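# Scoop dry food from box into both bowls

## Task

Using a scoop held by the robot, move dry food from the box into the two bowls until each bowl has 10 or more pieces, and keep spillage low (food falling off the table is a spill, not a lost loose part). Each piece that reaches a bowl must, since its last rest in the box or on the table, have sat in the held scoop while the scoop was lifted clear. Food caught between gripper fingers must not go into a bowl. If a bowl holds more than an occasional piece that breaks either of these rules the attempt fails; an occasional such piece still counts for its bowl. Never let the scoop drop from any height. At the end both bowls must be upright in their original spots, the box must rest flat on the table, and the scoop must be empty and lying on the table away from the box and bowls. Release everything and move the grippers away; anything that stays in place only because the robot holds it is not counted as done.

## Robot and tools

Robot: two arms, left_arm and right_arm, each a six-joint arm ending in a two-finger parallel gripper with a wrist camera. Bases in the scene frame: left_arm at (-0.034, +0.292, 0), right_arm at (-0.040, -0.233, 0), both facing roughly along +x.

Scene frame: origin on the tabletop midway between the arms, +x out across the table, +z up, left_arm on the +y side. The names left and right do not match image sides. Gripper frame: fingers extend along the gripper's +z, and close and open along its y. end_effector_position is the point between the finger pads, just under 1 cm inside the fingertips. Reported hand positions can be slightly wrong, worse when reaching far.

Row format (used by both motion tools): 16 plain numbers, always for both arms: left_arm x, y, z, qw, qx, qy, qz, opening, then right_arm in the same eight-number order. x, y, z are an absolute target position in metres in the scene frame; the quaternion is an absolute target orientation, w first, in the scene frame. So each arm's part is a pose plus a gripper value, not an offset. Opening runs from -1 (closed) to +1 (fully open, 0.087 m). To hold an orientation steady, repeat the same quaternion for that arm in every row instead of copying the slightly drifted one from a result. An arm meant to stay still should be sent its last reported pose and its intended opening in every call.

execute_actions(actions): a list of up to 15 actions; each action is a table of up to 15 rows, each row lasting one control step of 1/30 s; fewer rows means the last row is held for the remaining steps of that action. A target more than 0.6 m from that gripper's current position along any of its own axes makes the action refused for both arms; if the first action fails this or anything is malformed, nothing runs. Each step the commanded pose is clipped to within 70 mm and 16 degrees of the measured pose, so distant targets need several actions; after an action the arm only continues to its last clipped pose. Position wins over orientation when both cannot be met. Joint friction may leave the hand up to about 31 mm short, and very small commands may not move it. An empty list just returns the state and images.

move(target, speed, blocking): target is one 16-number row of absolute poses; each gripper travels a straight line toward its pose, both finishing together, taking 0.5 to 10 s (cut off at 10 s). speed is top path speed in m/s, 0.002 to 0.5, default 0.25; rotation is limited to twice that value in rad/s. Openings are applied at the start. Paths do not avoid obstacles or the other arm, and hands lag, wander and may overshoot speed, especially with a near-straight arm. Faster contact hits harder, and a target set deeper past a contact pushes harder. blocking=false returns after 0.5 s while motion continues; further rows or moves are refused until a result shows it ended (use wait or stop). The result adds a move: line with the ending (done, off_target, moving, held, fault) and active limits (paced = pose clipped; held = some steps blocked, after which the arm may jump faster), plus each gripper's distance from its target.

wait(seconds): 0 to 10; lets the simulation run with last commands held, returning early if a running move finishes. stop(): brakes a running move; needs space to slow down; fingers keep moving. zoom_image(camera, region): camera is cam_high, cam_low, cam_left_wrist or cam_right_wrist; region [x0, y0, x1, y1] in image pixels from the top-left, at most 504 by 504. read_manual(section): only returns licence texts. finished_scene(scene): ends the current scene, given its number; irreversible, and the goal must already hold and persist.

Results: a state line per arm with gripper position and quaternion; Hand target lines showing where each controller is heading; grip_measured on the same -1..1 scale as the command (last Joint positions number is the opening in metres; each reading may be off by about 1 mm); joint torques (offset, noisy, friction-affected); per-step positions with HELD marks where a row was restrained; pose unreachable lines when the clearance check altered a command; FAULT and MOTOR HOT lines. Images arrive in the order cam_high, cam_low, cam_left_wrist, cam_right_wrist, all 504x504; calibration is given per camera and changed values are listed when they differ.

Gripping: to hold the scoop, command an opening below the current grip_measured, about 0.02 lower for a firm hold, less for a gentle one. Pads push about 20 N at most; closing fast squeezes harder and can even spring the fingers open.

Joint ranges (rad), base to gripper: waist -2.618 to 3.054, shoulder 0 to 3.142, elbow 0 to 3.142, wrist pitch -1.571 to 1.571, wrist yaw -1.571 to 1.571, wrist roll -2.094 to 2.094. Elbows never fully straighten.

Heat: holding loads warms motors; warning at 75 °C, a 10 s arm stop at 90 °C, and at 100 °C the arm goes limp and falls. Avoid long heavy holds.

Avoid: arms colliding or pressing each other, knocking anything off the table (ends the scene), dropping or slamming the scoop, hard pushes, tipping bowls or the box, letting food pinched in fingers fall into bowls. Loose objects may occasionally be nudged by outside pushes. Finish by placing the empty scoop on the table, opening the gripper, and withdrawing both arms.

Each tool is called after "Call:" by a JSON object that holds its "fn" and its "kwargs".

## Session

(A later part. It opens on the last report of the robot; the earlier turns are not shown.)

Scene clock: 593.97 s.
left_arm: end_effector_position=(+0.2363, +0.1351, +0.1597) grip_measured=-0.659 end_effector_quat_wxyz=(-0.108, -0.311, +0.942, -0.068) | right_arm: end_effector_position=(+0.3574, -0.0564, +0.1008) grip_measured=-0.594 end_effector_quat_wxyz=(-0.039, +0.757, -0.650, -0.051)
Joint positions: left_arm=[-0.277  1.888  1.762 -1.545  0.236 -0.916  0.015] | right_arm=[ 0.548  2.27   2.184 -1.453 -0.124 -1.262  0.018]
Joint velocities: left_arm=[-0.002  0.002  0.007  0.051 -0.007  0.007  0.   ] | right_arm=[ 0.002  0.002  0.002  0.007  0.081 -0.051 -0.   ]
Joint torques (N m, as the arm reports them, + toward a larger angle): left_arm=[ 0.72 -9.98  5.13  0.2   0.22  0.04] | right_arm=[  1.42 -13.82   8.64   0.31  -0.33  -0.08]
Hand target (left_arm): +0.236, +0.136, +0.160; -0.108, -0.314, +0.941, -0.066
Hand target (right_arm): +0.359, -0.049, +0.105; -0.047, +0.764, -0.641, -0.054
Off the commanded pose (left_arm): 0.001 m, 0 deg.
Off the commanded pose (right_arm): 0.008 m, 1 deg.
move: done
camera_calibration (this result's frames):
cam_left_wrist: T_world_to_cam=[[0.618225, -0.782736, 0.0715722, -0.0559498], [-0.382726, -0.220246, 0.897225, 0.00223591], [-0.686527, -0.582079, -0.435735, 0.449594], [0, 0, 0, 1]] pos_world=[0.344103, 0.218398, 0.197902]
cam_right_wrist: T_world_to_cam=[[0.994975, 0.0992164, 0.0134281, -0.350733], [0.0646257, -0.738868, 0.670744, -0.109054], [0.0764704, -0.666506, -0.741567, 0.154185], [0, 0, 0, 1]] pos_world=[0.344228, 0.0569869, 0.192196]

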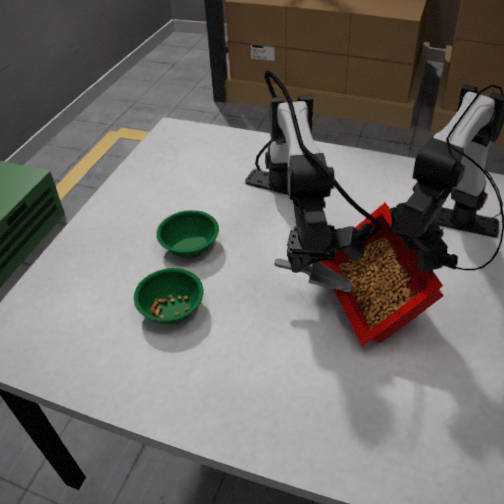

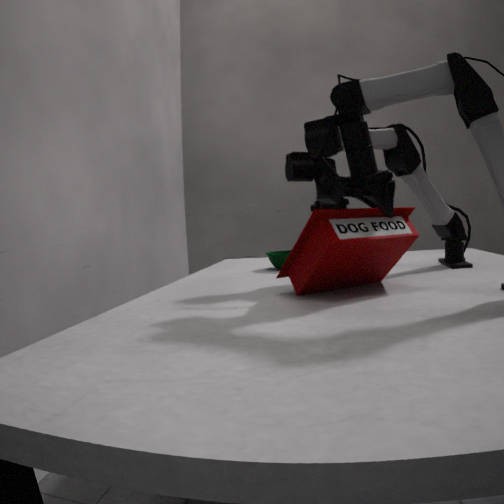

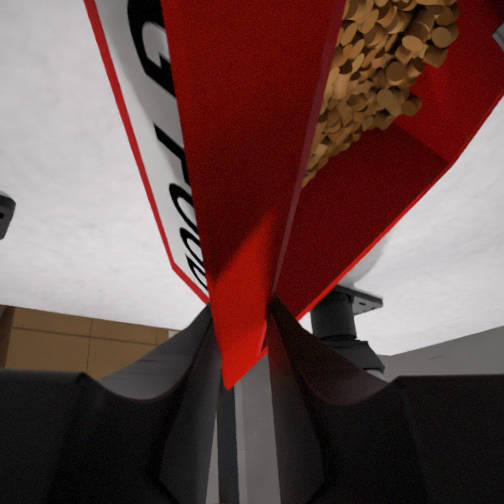

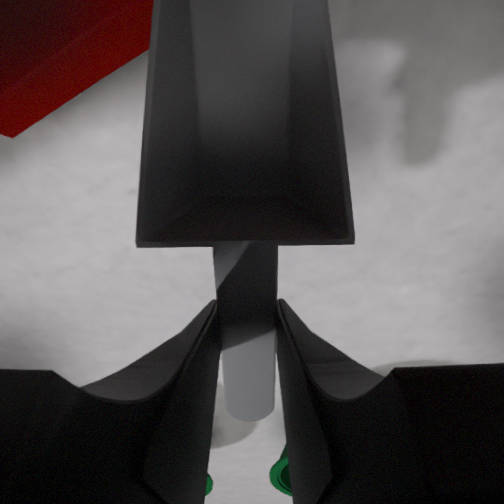

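Call:
{"fn": "move", "kwargs": {"target": [0.236,0.136,0.16,-0.108,-0.314,0.941,-0.066,-0.75, 0.345,0.018,0.084,0.0449,-0.764,0.6415,0.0535,-0.68], "speed": 0.05}}

Call:
{"fn": "move", "kwargs": {"target": [0.236,0.136,0.16,-0.108,-0.314,0.941,-0.066,-0.75, 0.340,0.057,0.084,0.1665,-0.740,0.621,0.198,-0.68], "speed": 0.045}}

Call:
{"fn": "move", "kwargs": {"target": [0.236,0.136,0.16,-0.108,-0.314,0.941,-0.066,-0.75, 0.335,0.087,0.084,0.246,-0.708,0.594,0.293,-0.68], "speed": 0.045}}

Call:
{"fn": "zoom_image", "kwargs": {"camera": "cam_high", "region": [280, 180, 460, 350]}}

Scene clock: 607.23 s.
left_arm: end_effector_position=(+0.2364, +0.1352, +0.1596) grip_measured=-0.659 end_effector_quat_wxyz=(-0.108, -0.311, +0.942, -0.068) | right_arm: end_effector_position=(+0.3427, +0.0022, +0.0871) grip_measured=-0.594 end_effector_quat_wxyz=(-0.034, +0.763, -0.644, -0.050)
Joint positions: left_arm=[-0.277  1.888  1.762 -1.544  0.236 -0.916  0.015] | right_arm=[ 0.68   2.362  2.285 -1.457 -0.115 -1.147  0.018]
Joint velocities: left_arm=[ 0.007 -0.017 -0.002  0.037 -0.007 -0.037 -0.001] | right_arm=[-0.007 -0.007  0.012  0.007  0.037 -0.051 -0.001]
Joint torques (N m, as the arm reports them, + toward a larger angle): left_arm=[  0.51 -10.15   5.32   0.2    0.16   0.09] | right_arm=[  2.34 -13.4    8.21   0.59  -0.3    0.16]
Hand target (left_arm): +0.236, +0.136, +0.160; -0.108, -0.314, +0.941, -0.066
Hand target (right_arm): +0.343, +0.018, +0.084; -0.045, +0.764, -0.641, -0.054
Off the commanded pose (left_arm): 0.001 m, 0 deg.
Off the commanded pose (right_arm): 0.016 m, 1 deg.
move: off_target (right_arm)
camera_calibration (this result's frames):
cam_left_wrist: T_world_to_cam=[[0.618161, -0.782778, 0.0716657, -0.0559752], [-0.383159, -0.22046, 0.896987, 0.00249307], [-0.686342, -0.581942, -0.436208, 0.449676], [0, 0, 0, 1]] pos_world=[0.344189, 0.218419, 0.197928]
cam_right_wrist: T_world_to_cam=[[0.99315, 0.116565, 0.00814528, -0.340735], [0.0803816, -0.732125, 0.676411, -0.0615138], [0.0848095, -0.671122, -0.73648, 0.180869], [0, 0, 0, 1]] pos_world=[0.328006, 0.116067, 0.17759]

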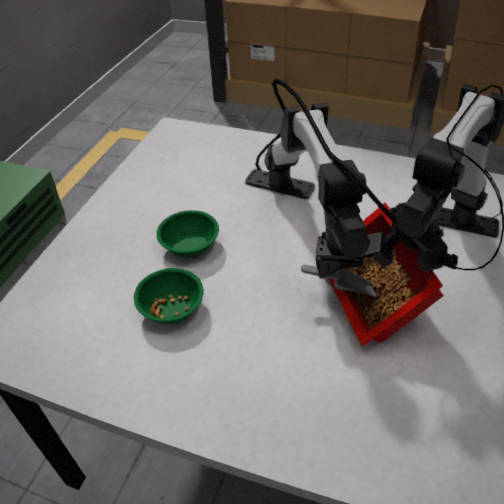

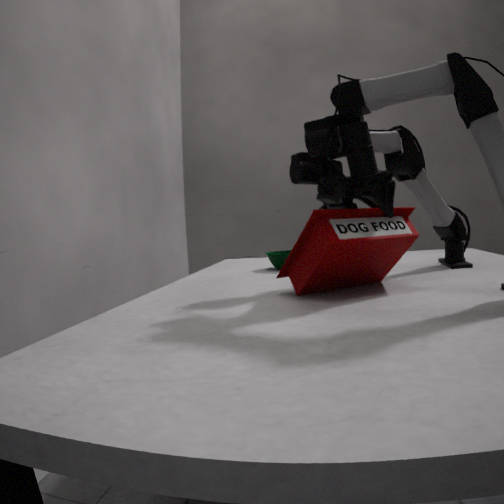

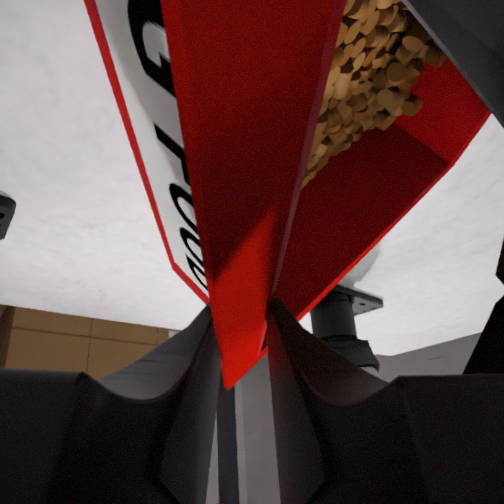

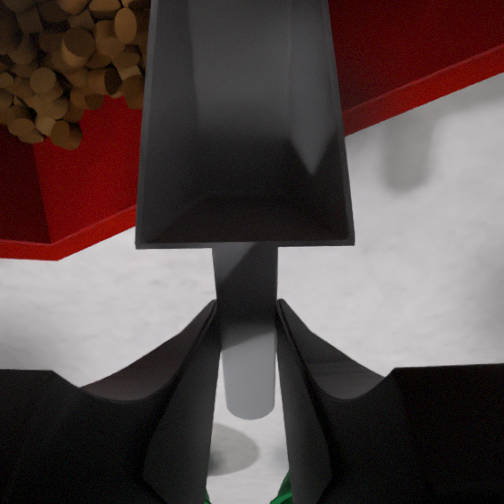

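Scene clock: 612.00 s.
left_arm: end_effector_position=(+0.2364, +0.1353, +0.1596) grip_measured=-0.659 end_effector_quat_wxyz=(-0.108, -0.311, +0.942, -0.068) | right_arm: end_effector_position=(+0.3440, +0.0514, +0.0795) grip_measured=-0.594 end_effector_quat_wxyz=(-0.156, +0.742, -0.625, -0.182)
Joint positions: left_arm=[-0.277  1.888  1.762 -1.545  0.235 -0.916  0.015] | right_arm=[ 0.64   2.282  2.095 -1.187 -0.447 -1.147  0.018]
Joint velocities: left_arm=[ 0.012 -0.002 -0.002  0.051 -0.066 -0.037  0.   ] | right_arm=[-0.002 -0.012 -0.032  0.007  0.037  0.007 -0.001]
Joint torques (N m, as the arm reports them, + toward a larger angle): left_arm=[ 0.87 -9.89  5.25  0.17  0.21  0.05] | right_arm=[  0.88 -17.07   4.53   0.83  -0.72   0.06]
Hand target (left_arm): +0.236, +0.136, +0.160; -0.108, -0.314, +0.941, -0.066
Hand target (right_arm): +0.339, +0.057, +0.084; -0.166, +0.740, -0.621, -0.197
Off the commanded pose (left_arm): 0.001 m, 0 deg.
Off the commanded pose (right_arm): 0.008 m, 2 deg.
move: done
camera_calibration (this result's frames):
cam_left_wrist: T_world_to_cam=[[0.618111, -0.782885, 0.070919, -0.0556788], [-0.383043, -0.22118, 0.89686, 0.00262752], [-0.686452, -0.581524, -0.436593, 0.449738], [0, 0, 0, 1]] pos_world=[0.344146, 0.218525, 0.197945]
cam_right_wrist: T_world_to_cam=[[0.993547, 0.113317, 0.00480279, -0.347331], [0.103575, -0.92376, 0.3687, 0.00589564], [0.0462167, -0.365824, -0.929536, 0.221115], [0, 0, 0, 1]] pos_world=[0.33426, 0.125694, 0.205029]

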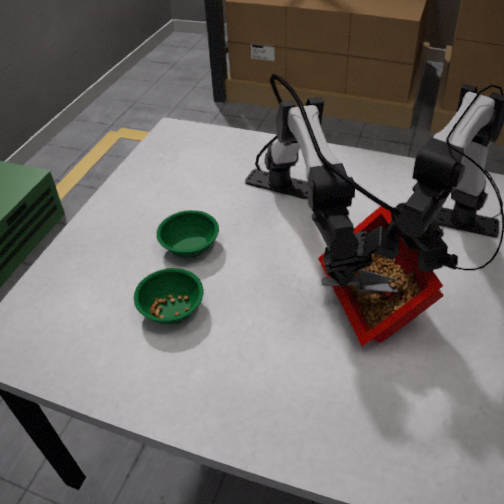

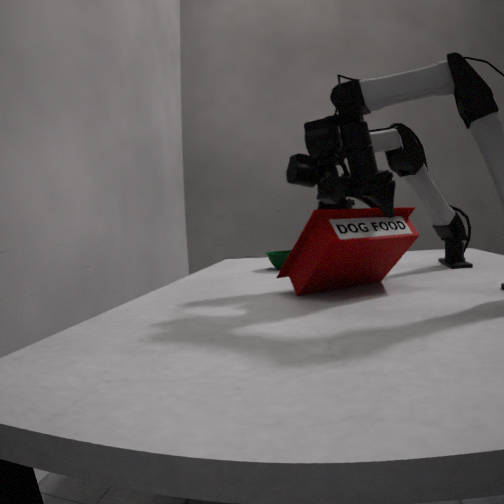

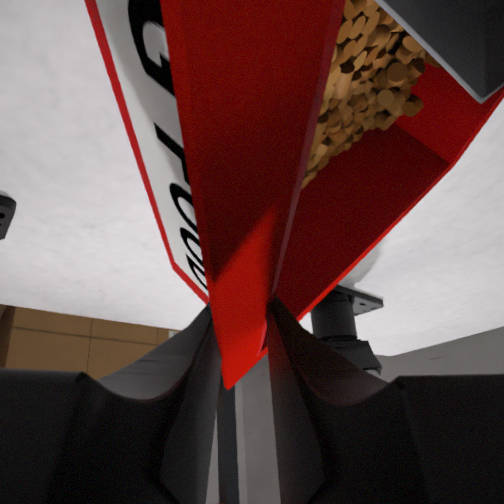

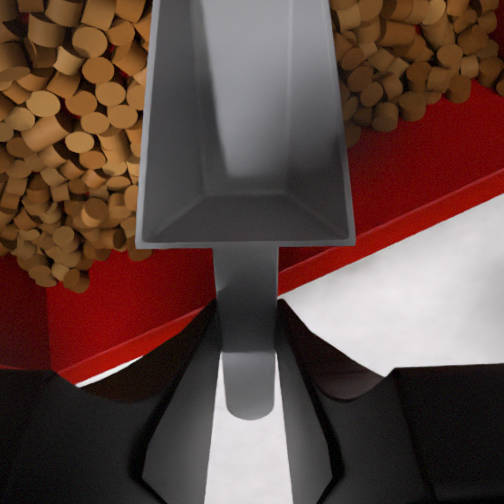

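Scene clock: 615.57 s.
left_arm: end_effector_position=(+0.2363, +0.1352, +0.1597) grip_measured=-0.659 end_effector_quat_wxyz=(-0.108, -0.311, +0.942, -0.068) | right_arm: end_effector_position=(+0.3362, +0.0834, +0.0770) grip_measured=-0.594 end_effector_quat_wxyz=(-0.232, +0.715, -0.598, -0.279)
Joint positions: left_arm=[-0.277  1.888  1.762 -1.545  0.236 -0.916  0.015] | right_arm=[ 0.62   2.225  1.914 -0.955 -0.688 -1.109  0.018]
Joint velocities: left_arm=[-0.027  0.007  0.002 -0.037 -0.051 -0.081 -0.   ] | right_arm=[ 0.012 -0.002 -0.022  0.081 -0.037 -0.007  0.001]
Joint torques (N m, as the arm reports them, + toward a larger angle): left_arm=[  0.9  -10.07   5.12   0.17   0.16   0.07] | right_arm=[  0.45 -16.78   4.66   1.02  -0.88   0.16]
Hand target (left_arm): +0.236, +0.136, +0.160; -0.108, -0.314, +0.941, -0.066
Hand target (right_arm): +0.334, +0.087, +0.084; -0.245, +0.708, -0.594, -0.293
Off the commanded pose (left_arm): 0.001 m, 0 deg.
Off the commanded pose (right_arm): 0.008 m, 2 deg.
move: done
camera_calibration (this result's frames):
cam_left_wrist: T_world_to_cam=[[0.618213, -0.782793, 0.0710432, -0.0557436], [-0.382504, -0.220655, 0.897219, 0.0022398], [-0.686661, -0.581847, -0.435833, 0.449608], [0, 0, 0, 1]] pos_world=[0.344046, 0.218461, 0.197904]
cam_right_wrist: T_world_to_cam=[[0.992262, 0.123225, -0.015193, -0.342073], [0.124158, -0.984901, 0.120642, 0.0544605], [-0.0000975778, -0.121595, -0.99258, 0.230917], [0, 0, 0, 1]] pos_world=[0.332687, 0.123868, 0.217436]

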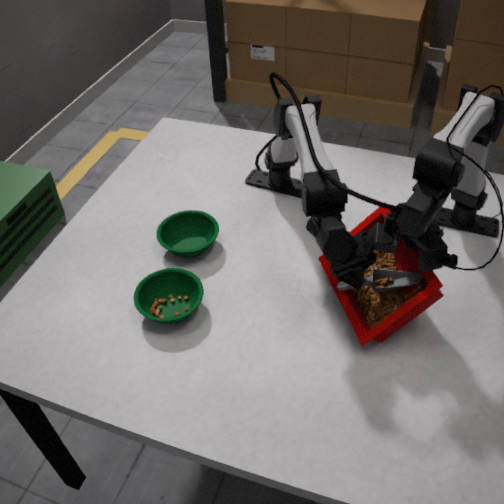

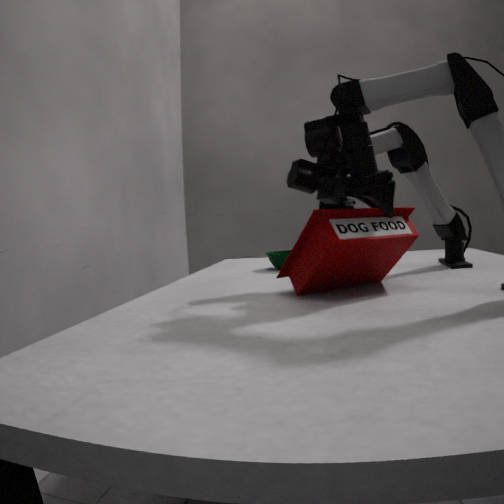

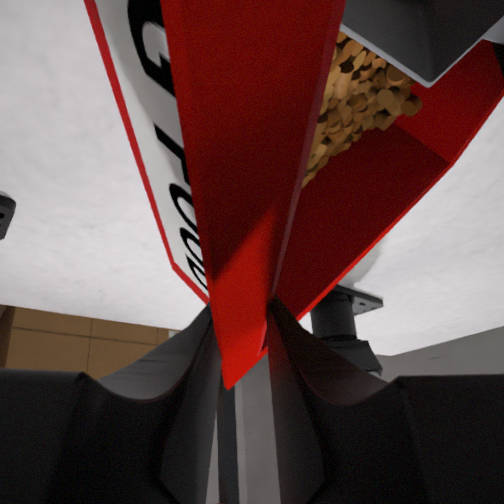

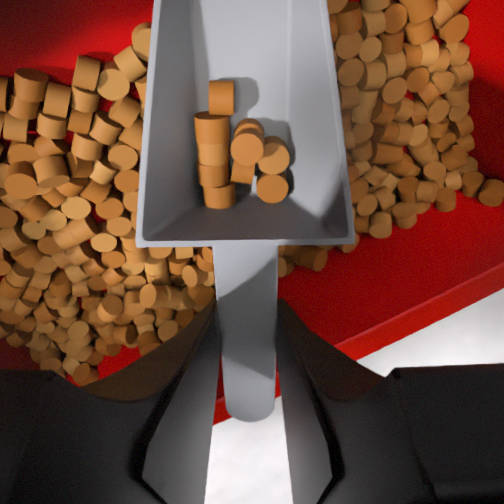

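Region (280, 180, 460, 350) of cam_high's 504x504 image, scaled by 2.800, with more detail than that image has.

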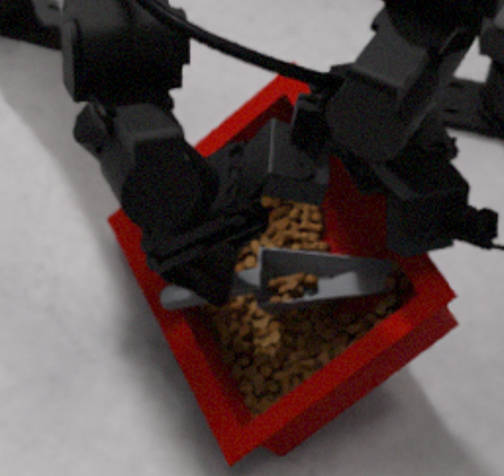

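Call:
{"fn": "move", "kwargs": {"target": [0.236,0.136,0.16,-0.108,-0.314,0.941,-0.066,-0.75, 0.362,-0.005,0.092,0.0839,-0.7594,0.6375,0.1,-0.68], "speed": 0.08}}

Call:
{"fn": "move", "kwargs": {"target": [0.236,0.136,0.16,-0.108,-0.314,0.941,-0.066,-0.75, 0.357,0.04,0.08,0.0839,-0.7594,0.6375,0.1,-0.68], "speed": 0.04}}

Call:
{"fn": "move", "kwargs": {"target": [0.236,0.136,0.16,-0.108,-0.314,0.941,-0.066,-0.75, 0.352,0.073,0.082,0.1665,-0.740,0.621,0.198,-0.68], "speed": 0.035}}

Call:
{"fn": "move", "kwargs": {"target": [0.236,0.136,0.16,-0.108,-0.314,0.941,-0.066,-0.75, 0.347,0.10,0.084,0.246,-0.708,0.594,0.293,-0.68], "speed": 0.035}}

Call:
{"fn": "zoom_image", "kwargs": {"camera": "cam_high", "region": [280, 180, 460, 350]}}

Scene clock: 637.30 s.
left_arm: end_effector_position=(+0.2364, +0.1350, +0.1597) grip_measured=-0.659 end_effector_quat_wxyz=(-0.108, -0.311, +0.942, -0.069) | right_arm: end_effector_position=(+0.3568, -0.0008, +0.0867) grip_measured=-0.594 end_effector_quat_wxyz=(-0.076, +0.759, -0.638, -0.107)
Joint positions: left_arm=[-0.277  1.888  1.762 -1.544  0.237 -0.916  0.015] | right_arm=[ 0.605  2.361  2.286 -1.426 -0.255 -1.22   0.018]
Joint velocities: left_arm=[-0.002 -0.002  0.002  0.007 -0.066 -0.022  0.   ] | right_arm=[ 0.012  0.007  0.017 -0.022 -0.051  0.007  0.   ]
Joint torques (N m, as the arm reports them, + toward a larger angle): left_arm=[  0.78 -10.02   5.21   0.23   0.2    0.04] | right_arm=[ -0.07 -14.7    8.68   0.37  -0.18  -0.08]
Hand target (left_arm): +0.236, +0.136, +0.160; -0.108, -0.314, +0.941, -0.066
Hand target (right_arm): +0.364, -0.004, +0.092; -0.083, +0.760, -0.637, -0.100
Off the commanded pose (left_arm): 0.001 m, 0 deg.
Off the commanded pose (right_arm): 0.009 m, 1 deg.
move: done
camera_calibration (this result's frames):
cam_left_wrist: T_world_to_cam=[[0.618274, -0.782628, 0.0723188, -0.0562463], [-0.382842, -0.219525, 0.897352, 0.00210166], [-0.686417, -0.582496, -0.43535, 0.449531], [0, 0, 0, 1]] pos_world=[0.344146, 0.218292, 0.197885]
cam_right_wrist: T_world_to_cam=[[0.992672, 0.120596, -0.00766071, -0.352833], [0.103826, -0.818764, 0.564664, -0.0632881], [0.0618237, -0.561322, -0.825285, 0.193399], [0, 0, 0, 1]] pos_world=[0.344862, 0.0992912, 0.192643]

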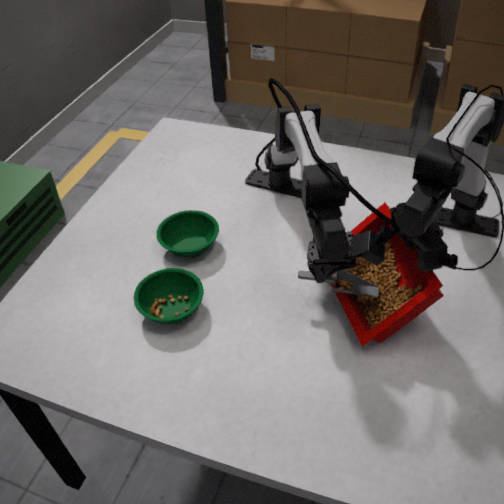

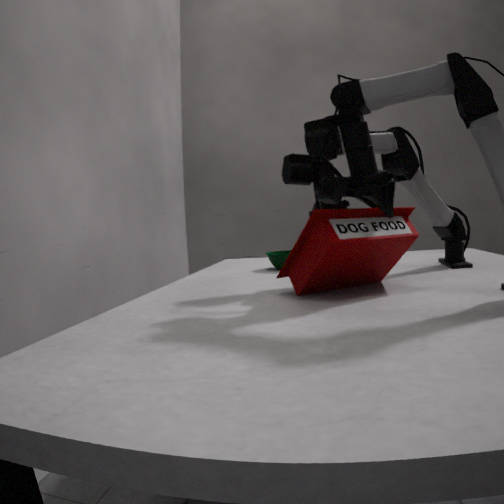

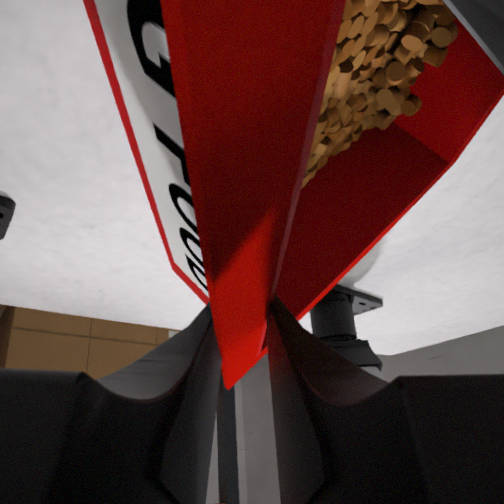

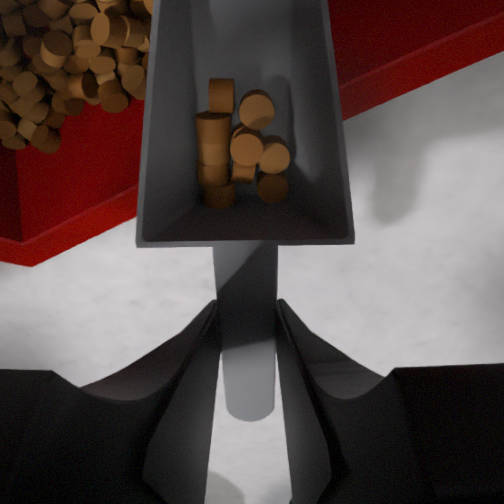

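Scene clock: 638.57 s.
left_arm: end_effector_position=(+0.2364, +0.1353, +0.1596) grip_measured=-0.659 end_effector_quat_wxyz=(-0.108, -0.311, +0.942, -0.068) | right_arm: end_effector_position=(+0.3574, +0.0287, +0.0840) grip_measured=-0.594 end_effector_quat_wxyz=(-0.083, +0.757, -0.640, -0.099)
Joint positions: left_arm=[-0.277  1.888  1.762 -1.545  0.235 -0.916  0.015] | right_arm=[ 0.662  2.43   2.398 -1.436 -0.239 -1.153  0.018]
Joint velocities: left_arm=[-0.002  0.017 -0.002  0.007 -0.007 -0.007  0.   ] | right_arm=[ 0.007  0.017  0.017  0.022  0.022 -0.022 -0.001]
Joint torques (N m, as the arm reports them, + toward a larger angle): left_arm=[ 0.75 -9.93  5.23  0.2   0.14  0.09] | right_arm=[  2.36 -13.92   8.26   0.56  -0.27   0.12]
Hand target (left_arm): +0.236, +0.136, +0.160; -0.108, -0.314, +0.941, -0.066
Hand target (right_arm): +0.356, +0.040, +0.080; -0.085, +0.759, -0.637, -0.100
Off the commanded pose (left_arm): 0.001 m, 0 deg.
Off the commanded pose (right_arm): 0.012 m, 0 deg.
move: off_target (right_arm)
camera_calibration (this result's frames):
cam_left_wrist: T_world_to_cam=[[0.618111, -0.782885, 0.070919, -0.0556788], [-0.383043, -0.22118, 0.89686, 0.00262752], [-0.686452, -0.581524, -0.436593, 0.449738], [0, 0, 0, 1]] pos_world=[0.344146, 0.218525, 0.197945]
cam_right_wrist: T_world_to_cam=[[0.993604, 0.11232, 0.0116014, -0.358711], [0.0859409, -0.818867, 0.567514, -0.0314989], [0.0732432, -0.562887, -0.823282, 0.203469], [0, 0, 0, 1]] pos_world=[0.344221, 0.129027, 0.18955]

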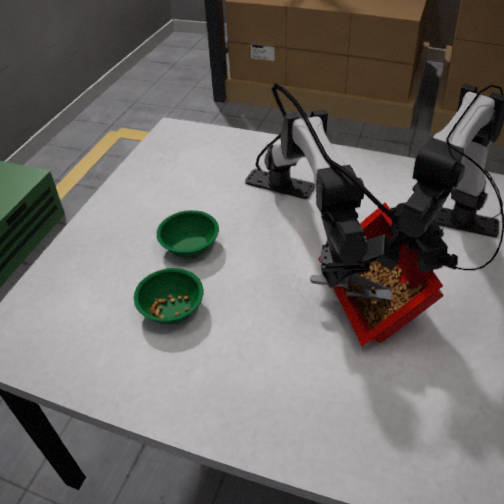

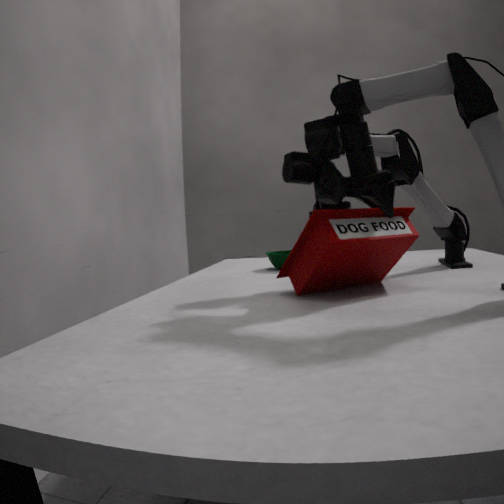

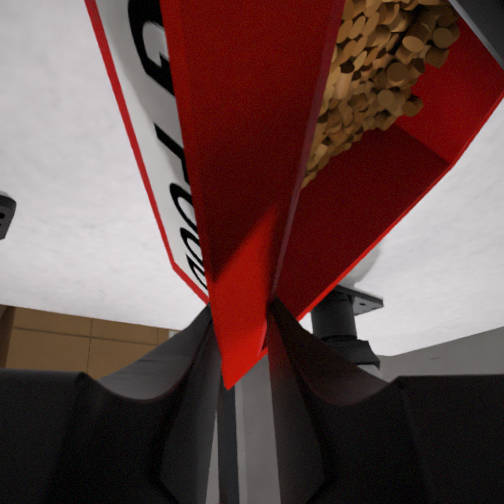

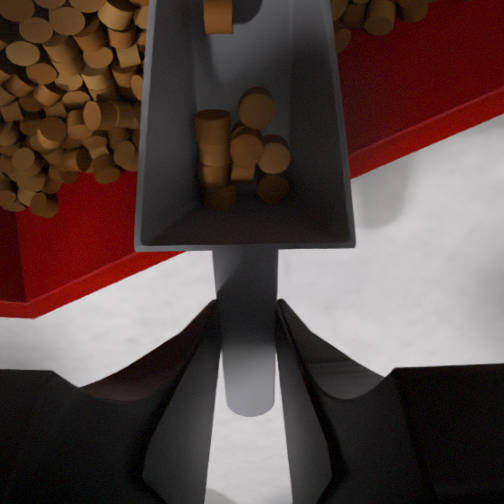

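Scene clock: 642.60 s.
left_arm: end_effector_position=(+0.2362, +0.1356, +0.1595) grip_measured=-0.659 end_effector_quat_wxyz=(-0.108, -0.311, +0.942, -0.067) | right_arm: end_effector_position=(+0.3578, +0.0657, +0.0781) grip_measured=-0.594 end_effector_quat_wxyz=(-0.158, +0.742, -0.626, -0.180)
Joint positions: left_arm=[-0.277  1.888  1.762 -1.546  0.234 -0.916  0.015] | right_arm=[ 0.651  2.383  2.263 -1.244 -0.441 -1.132  0.018]
Joint velocities: left_arm=[-0.017 -0.012  0.012 -0.037 -0.095 -0.037 -0.001] | right_arm=[-0.007  0.002 -0.032  0.022 -0.051 -0.022 -0.001]
Joint torques (N m, as the arm reports them, + toward a larger angle): left_arm=[ 0.55 -9.93  5.29  0.18  0.24  0.05] | right_arm=[  1.11 -17.77   4.23   0.82  -0.76   0.06]
Hand target (left_arm): +0.236, +0.136, +0.160; -0.108, -0.314, +0.941, -0.066
Hand target (right_arm): +0.351, +0.073, +0.082; -0.166, +0.740, -0.621, -0.198
Off the commanded pose (left_arm): 0.001 m, 0 deg.
Off the commanded pose (right_arm): 0.010 m, 2 deg.
move: done
camera_calibration (this result's frames):
cam_left_wrist: T_world_to_cam=[[0.618049, -0.783048, 0.0696432, -0.055176], [-0.382705, -0.22231, 0.896725, 0.00276632], [-0.686697, -0.580873, -0.437075, 0.449813], [0, 0, 0, 1]] pos_world=[0.344046, 0.218694, 0.197964]
cam_right_wrist: T_world_to_cam=[[0.993787, 0.110881, 0.00960349, -0.363017], [0.0995249, -0.923984, 0.369254, 0.0196144], [0.0498168, -0.366004, -0.929279, 0.223158], [0, 0, 0, 1]] pos_world=[0.347692, 0.140052, 0.20362]

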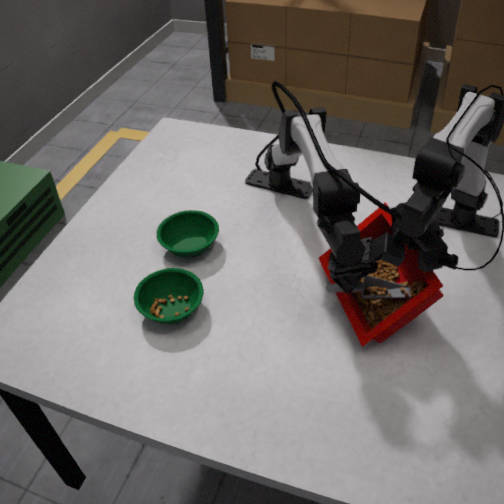

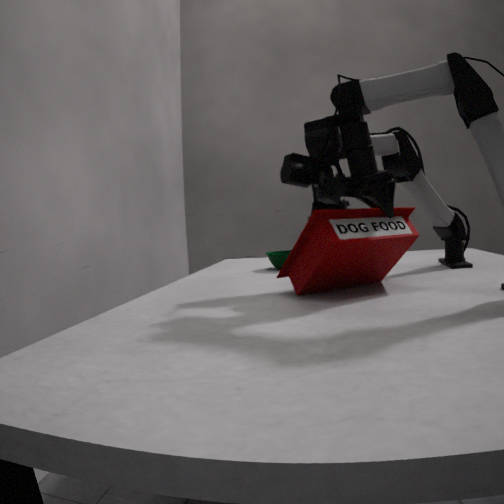

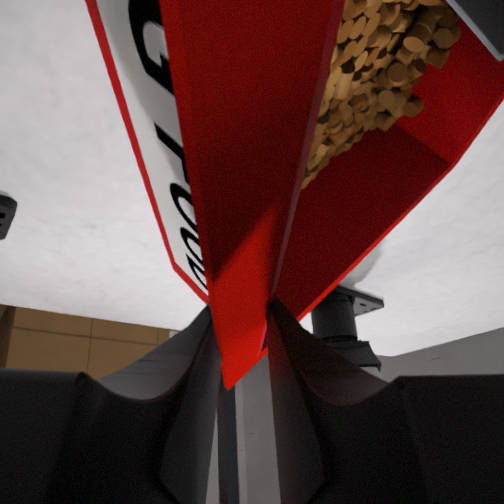

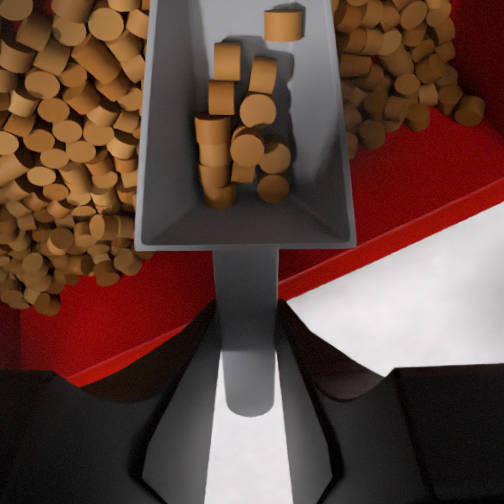

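Scene clock: 647.27 s.
left_arm: end_effector_position=(+0.2363, +0.1353, +0.1596) grip_measured=-0.659 end_effector_quat_wxyz=(-0.108, -0.311, +0.942, -0.068) | right_arm: end_effector_position=(+0.3508, +0.0931, +0.0781) grip_measured=-0.594 end_effector_quat_wxyz=(-0.234, +0.714, -0.600, -0.275)
Joint positions: left_arm=[-0.277  1.888  1.762 -1.545  0.235 -0.916  0.015] | right_arm=[ 0.624  2.298  2.041 -0.996 -0.679 -1.096  0.018]
Joint velocities: left_arm=[ 0.002  0.002 -0.007 -0.022 -0.051  0.007  0.   ] | right_arm=[-0.002 -0.017 -0.007 -0.051 -0.037 -0.051 -0.   ]
Joint torques (N m, as the arm reports them, + toward a larger angle): left_arm=[  0.72 -10.02   5.15   0.21   0.14   0.01] | right_arm=[  0.84 -17.27   4.64   1.05  -0.94   0.12]
Hand target (left_arm): +0.236, +0.136, +0.160; -0.108, -0.314, +0.941, -0.066
Hand target (right_arm): +0.346, +0.099, +0.084; -0.245, +0.708, -0.594, -0.293
Off the commanded pose (left_arm): 0.001 m, 0 deg.
Off the commanded pose (right_arm): 0.010 m, 3 deg.
move: off_target (right_arm)
camera_calibration (this result's frames):
cam_left_wrist: T_world_to_cam=[[0.617881, -0.783067, 0.0709196, -0.0555526], [-0.382758, -0.22077, 0.897082, 0.00238126], [-0.686819, -0.581435, -0.436135, 0.449671], [0, 0, 0, 1]] pos_world=[0.344079, 0.218479, 0.197921]
cam_right_wrist: T_world_to_cam=[[0.993285, 0.115332, -0.00910598, -0.357896], [0.115566, -0.985465, 0.124514, 0.064833], [0.00538689, -0.12473, -0.992176, 0.231534], [0, 0, 0, 1]] pos_world=[0.346753, 0.134047, 0.218391]

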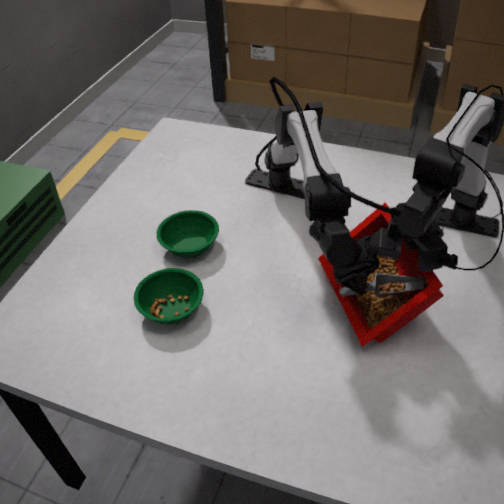

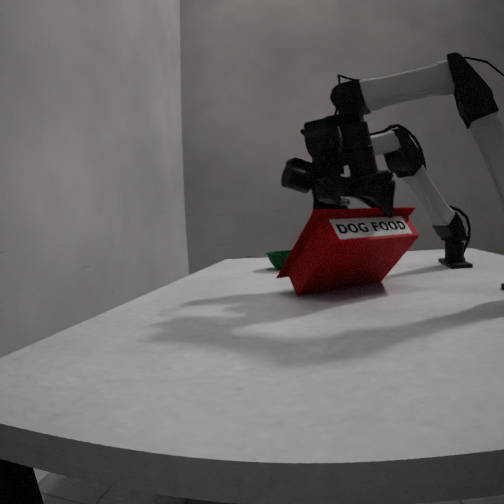

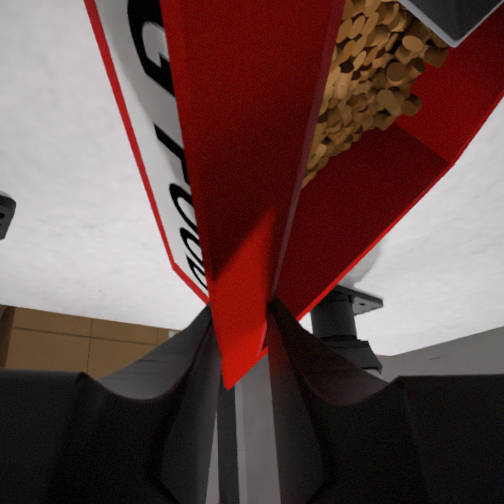

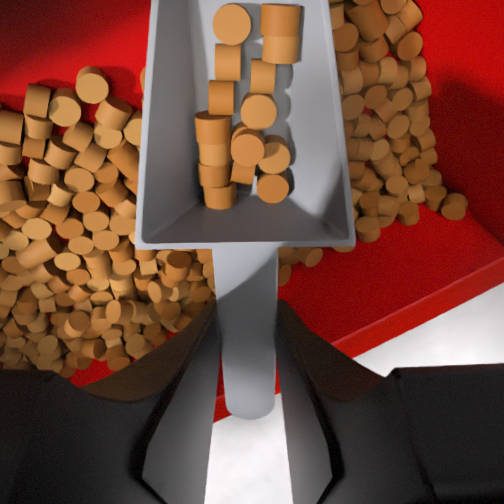

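Region (280, 180, 460, 350) of cam_high's 504x504 image, scaled by 2.800, with more detail than that image has.

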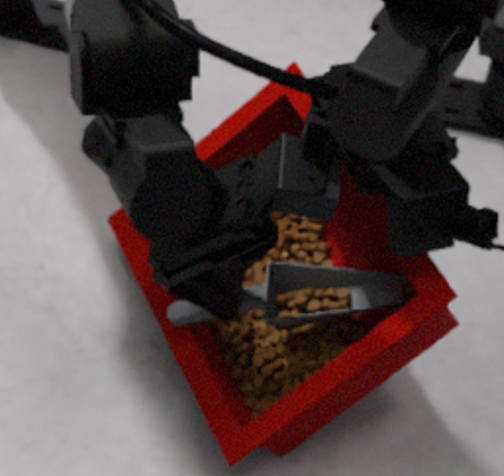

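Call:
{"fn": "move", "kwargs": {"target": [0.236,0.136,0.16,-0.108,-0.314,0.941,-0.066,-0.75, 0.365,-0.02,0.135,0.246,-0.708,0.594,0.293,-0.68], "speed": 0.08}}

Call:
{"fn": "move", "kwargs": {"target": [0.209,0.175,0.122,-0.0595,-0.2875,0.928,-0.2315,-0.75, 0.31,-0.14,0.14,0.3796,-0.1206,0.9157,0.05,-0.68], "speed": 0.2}}

Call:
{"fn": "move", "kwargs": {"target": [0.193,0.198,0.07,-0.0091,-0.2518,0.8866,-0.3898,-0.75, 0.255,-0.25,0.14,0.3137,0.530,0.757,-0.220,-0.68], "speed": 0.2}}

Scene clock: 685.13 s.
left_arm: end_effector_position=(+0.2364, +0.1351, +0.1597) grip_measured=-0.659 end_effector_quat_wxyz=(-0.108, -0.311, +0.942, -0.069) | right_arm: end_effector_position=(+0.3628, -0.0219, +0.1187) grip_measured=-0.594 end_effector_quat_wxyz=(-0.224, +0.705, -0.605, -0.294)
Joint positions: left_arm=[-0.277  1.888  1.762 -1.544  0.236 -0.916  0.015] | right_arm=[ 0.372  2.251  2.129 -1.381 -0.755 -1.414  0.018]
Joint velocities: left_arm=[ 0.002 -0.007  0.002  0.081  0.022 -0.022 -0.   ] | right_arm=[-0.002 -0.002 -0.017 -0.022 -0.037  0.022  0.001]
Joint torques (N m, as the arm reports them, + toward a larger angle): left_arm=[ 0.74 -9.83  5.24  0.19  0.16  0.08] | right_arm=[  0.31 -15.7    8.49   0.36  -0.8   -0.08]
Hand target (left_arm): +0.236, +0.136, +0.160; -0.108, -0.314, +0.941, -0.066
Hand target (right_arm): +0.367, -0.020, +0.135; -0.246, +0.708, -0.594, -0.292
Off the commanded pose (left_arm): 0.001 m, 0 deg.
Off the commanded pose (right_arm): 0.017 m, 3 deg.
move: off_target (right_arm)
camera_calibration (this result's frames):
cam_left_wrist: T_world_to_cam=[[0.617904, -0.782952, 0.0719776, -0.0559649], [-0.383202, -0.219952, 0.897094, 0.00237358], [-0.68655, -0.5819, -0.435938, 0.449643], [0, 0, 0, 1]] pos_world=[0.344193, 0.218352, 0.197915]
cam_right_wrist: T_world_to_cam=[[0.992122, 0.113386, -0.0532702, -0.35053], [0.118605, -0.98705, 0.108002, -0.0540974], [-0.0403344, -0.11347, -0.992722, 0.274262], [0, 0, 0, 1]] pos_world=[0.365247, 0.0174686, 0.259436]

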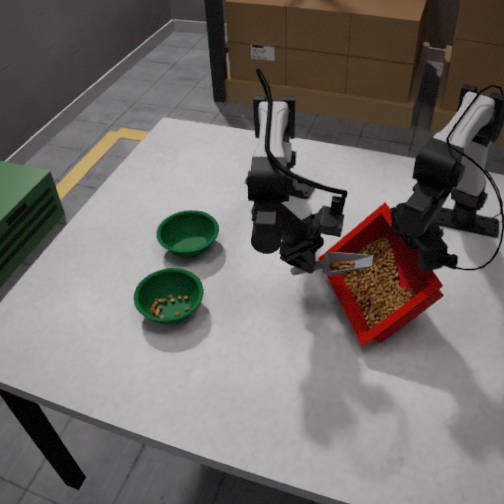

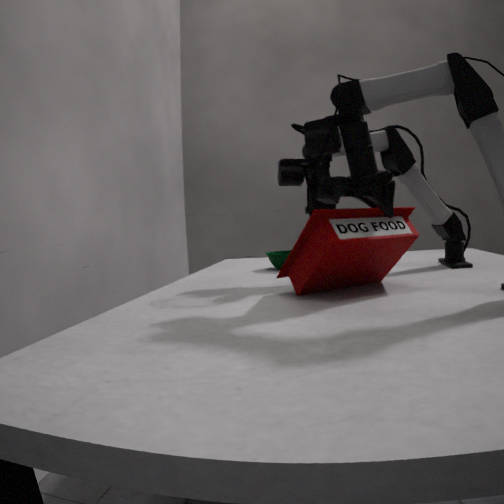

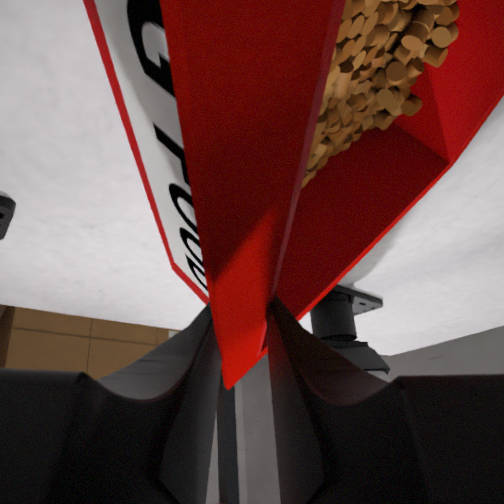

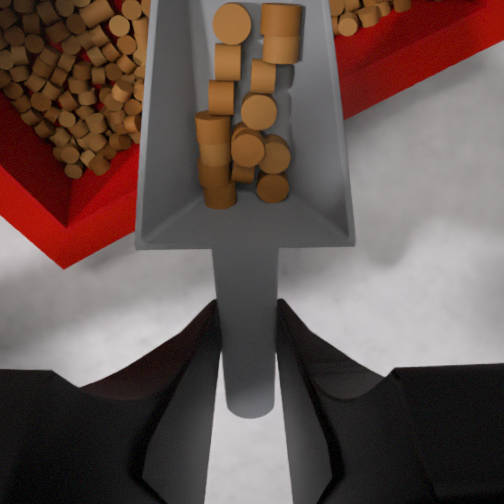

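Scene clock: 689.37 s.
left_arm: end_effector_position=(+0.2121, +0.1721, +0.1224) grip_measured=-0.668 end_effector_quat_wxyz=(-0.060, -0.283, +0.929, -0.231) | right_arm: end_effector_position=(+0.3102, -0.1440, +0.1351) grip_measured=-0.594 end_effector_quat_wxyz=(+0.361, -0.125, +0.923, +0.048)
Joint positions: left_arm=[-0.052  1.588  1.206 -1.134  0.479 -0.669  0.015] | right_arm=[ 0.332  1.387  1.042 -0.48  -0.017 -0.02   0.018]
Joint velocities: left_arm=[-0.017  0.007  0.002  0.022  0.022  0.022  0.   ] | right_arm=[-0.007 -0.007 -0.012  0.066 -0.022 -0.051  0.   ]
Joint torques (N m, as the arm reports them, + toward a larger angle): left_arm=[ 1.54 -8.7   3.73  0.6   0.36  0.12] | right_arm=[ 1.57 -9.01  5.61  1.83  0.11  0.1 ]
Hand target (left_arm): +0.208, +0.174, +0.122; -0.061, -0.287, +0.927, -0.233
Hand target (right_arm): +0.311, -0.141, +0.140; +0.378, -0.121, +0.917, +0.049
Off the commanded pose (left_arm): 0.004 m, 1 deg.
Off the commanded pose (right_arm): 0.006 m, 2 deg.
move: done
camera_calibration (this result's frames):
cam_left_wrist: T_world_to_cam=[[0.568644, -0.717074, 0.403049, -0.0507591], [-0.551578, 0.0311094, 0.833543, 0.0349423], [-0.610251, -0.696302, -0.377832, 0.434631], [0, 0, 0, 1]] pos_world=[0.313371, 0.265149, 0.15555]
cam_right_wrist: T_world_to_cam=[[0.211855, -0.977222, -0.0124155, -0.204174], [-0.970271, -0.211835, 0.11705, 0.278023], [-0.117014, -0.0127512, -0.993048, 0.312998], [0, 0, 0, 1]] pos_world=[0.349638, -0.136637, 0.275744]

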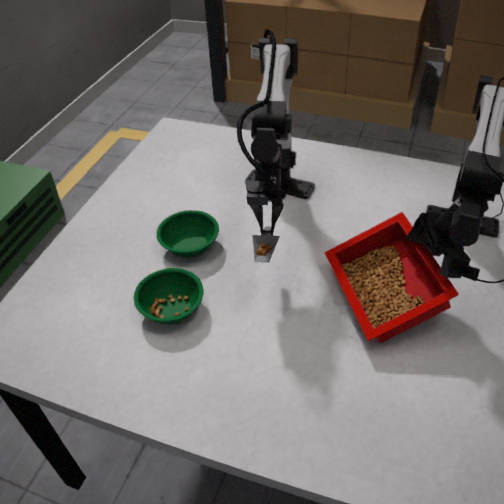

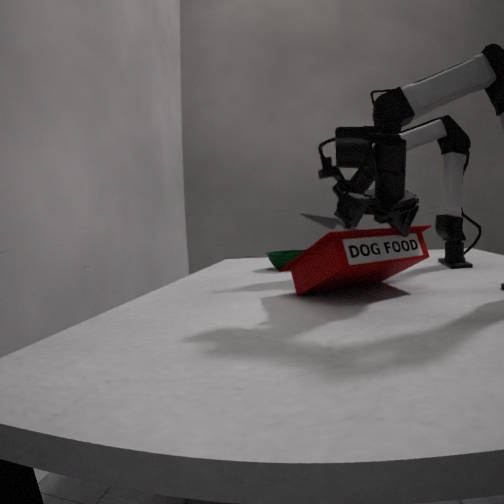

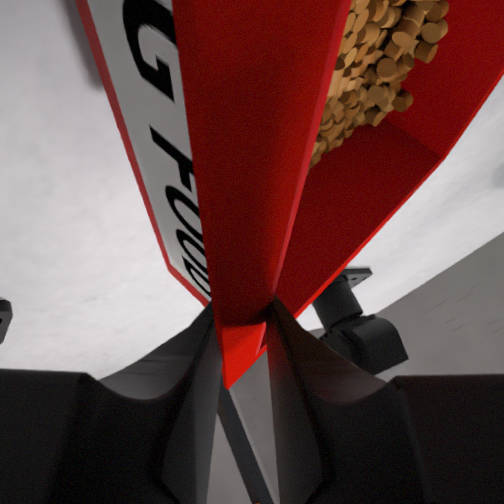

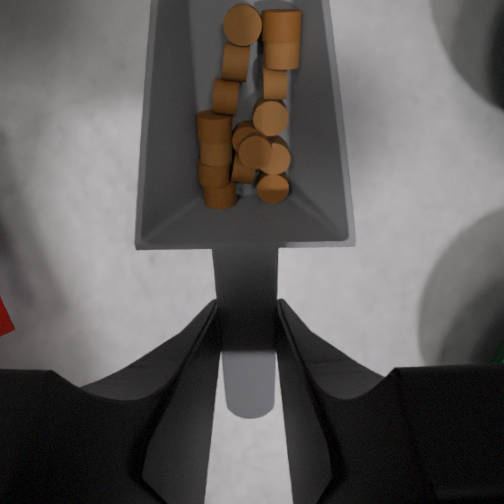

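Scene clock: 693.63 s.
left_arm: end_effector_position=(+0.1977, +0.1962, +0.0745) grip_measured=-0.686 end_effector_quat_wxyz=(-0.002, -0.242, +0.888, -0.391) | right_arm: end_effector_position=(+0.2501, -0.2460, +0.1322) grip_measured=-0.594 end_effector_quat_wxyz=(+0.301, +0.520, +0.769, -0.217)
Joint positions: left_arm=[ 0.197  1.532  0.818 -0.777  0.8   -0.382  0.014] | right_arm=[ 0.362  1.543  1.241 -1.193  0.757  1.432  0.018]
Joint velocities: left_arm=[-0.002 -0.002  0.002 -0.022  0.007 -0.007  0.001] | right_arm=[ 0.002 -0.002 -0.012 -0.051  0.037  0.037  0.001]
Joint torques (N m, as the arm reports them, + toward a larger angle): left_arm=[ 1.24 -6.21  3.39  0.67  0.55  0.08] | right_arm=[-0.11 -6.09  8.77  0.36  0.74  0.1 ]
Hand target (left_arm): +0.192, +0.197, +0.070; -0.010, -0.251, +0.885, -0.391
Hand target (right_arm): +0.257, -0.251, +0.139; +0.312, +0.529, +0.758, -0.220
Off the commanded pose (left_arm): 0.007 m, 1 deg.
Off the commanded pose (right_arm): 0.010 m, 2 deg.
move: done
camera_calibration (this result's frames):
cam_left_wrist: T_world_to_cam=[[0.446015, -0.558383, 0.699484, -0.0349526], [-0.711463, 0.252985, 0.655606, 0.0674576], [-0.543038, -0.790068, -0.284434, 0.422692], [0, 0, 0, 1]] pos_world=[0.293121, 0.297372, 0.100451]
cam_right_wrist: T_world_to_cam=[[-0.94969, -0.313141, 0.00558316, 0.160345], [-0.310964, 0.944908, 0.102225, 0.320033], [-0.0372865, 0.0953461, -0.994746, 0.308564], [0, 0, 0, 1]] pos_world=[0.263302, -0.281612, 0.273332]

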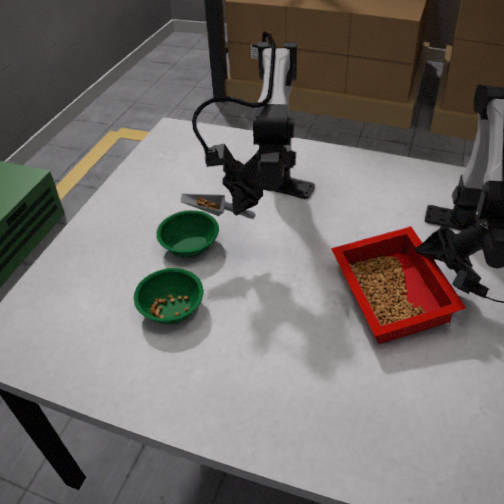

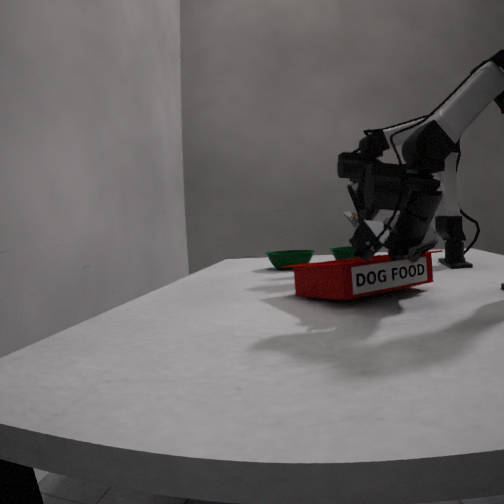

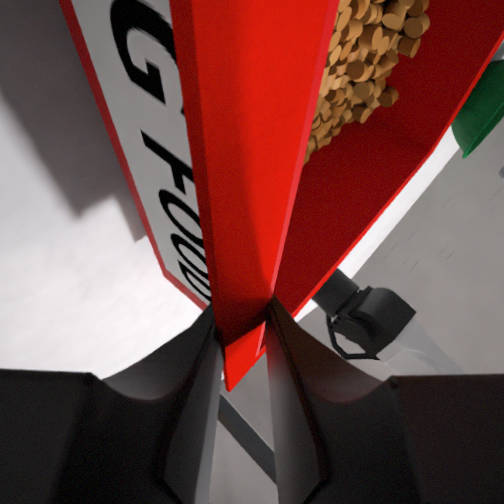

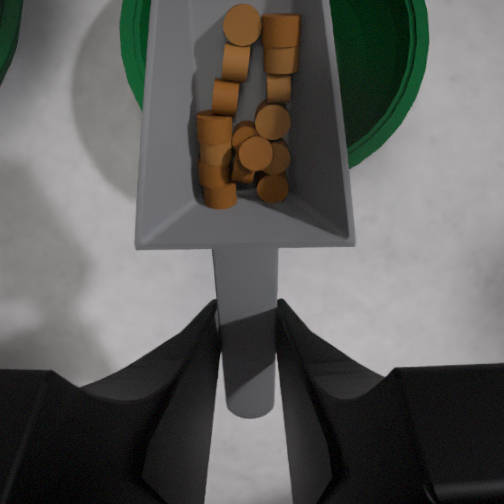

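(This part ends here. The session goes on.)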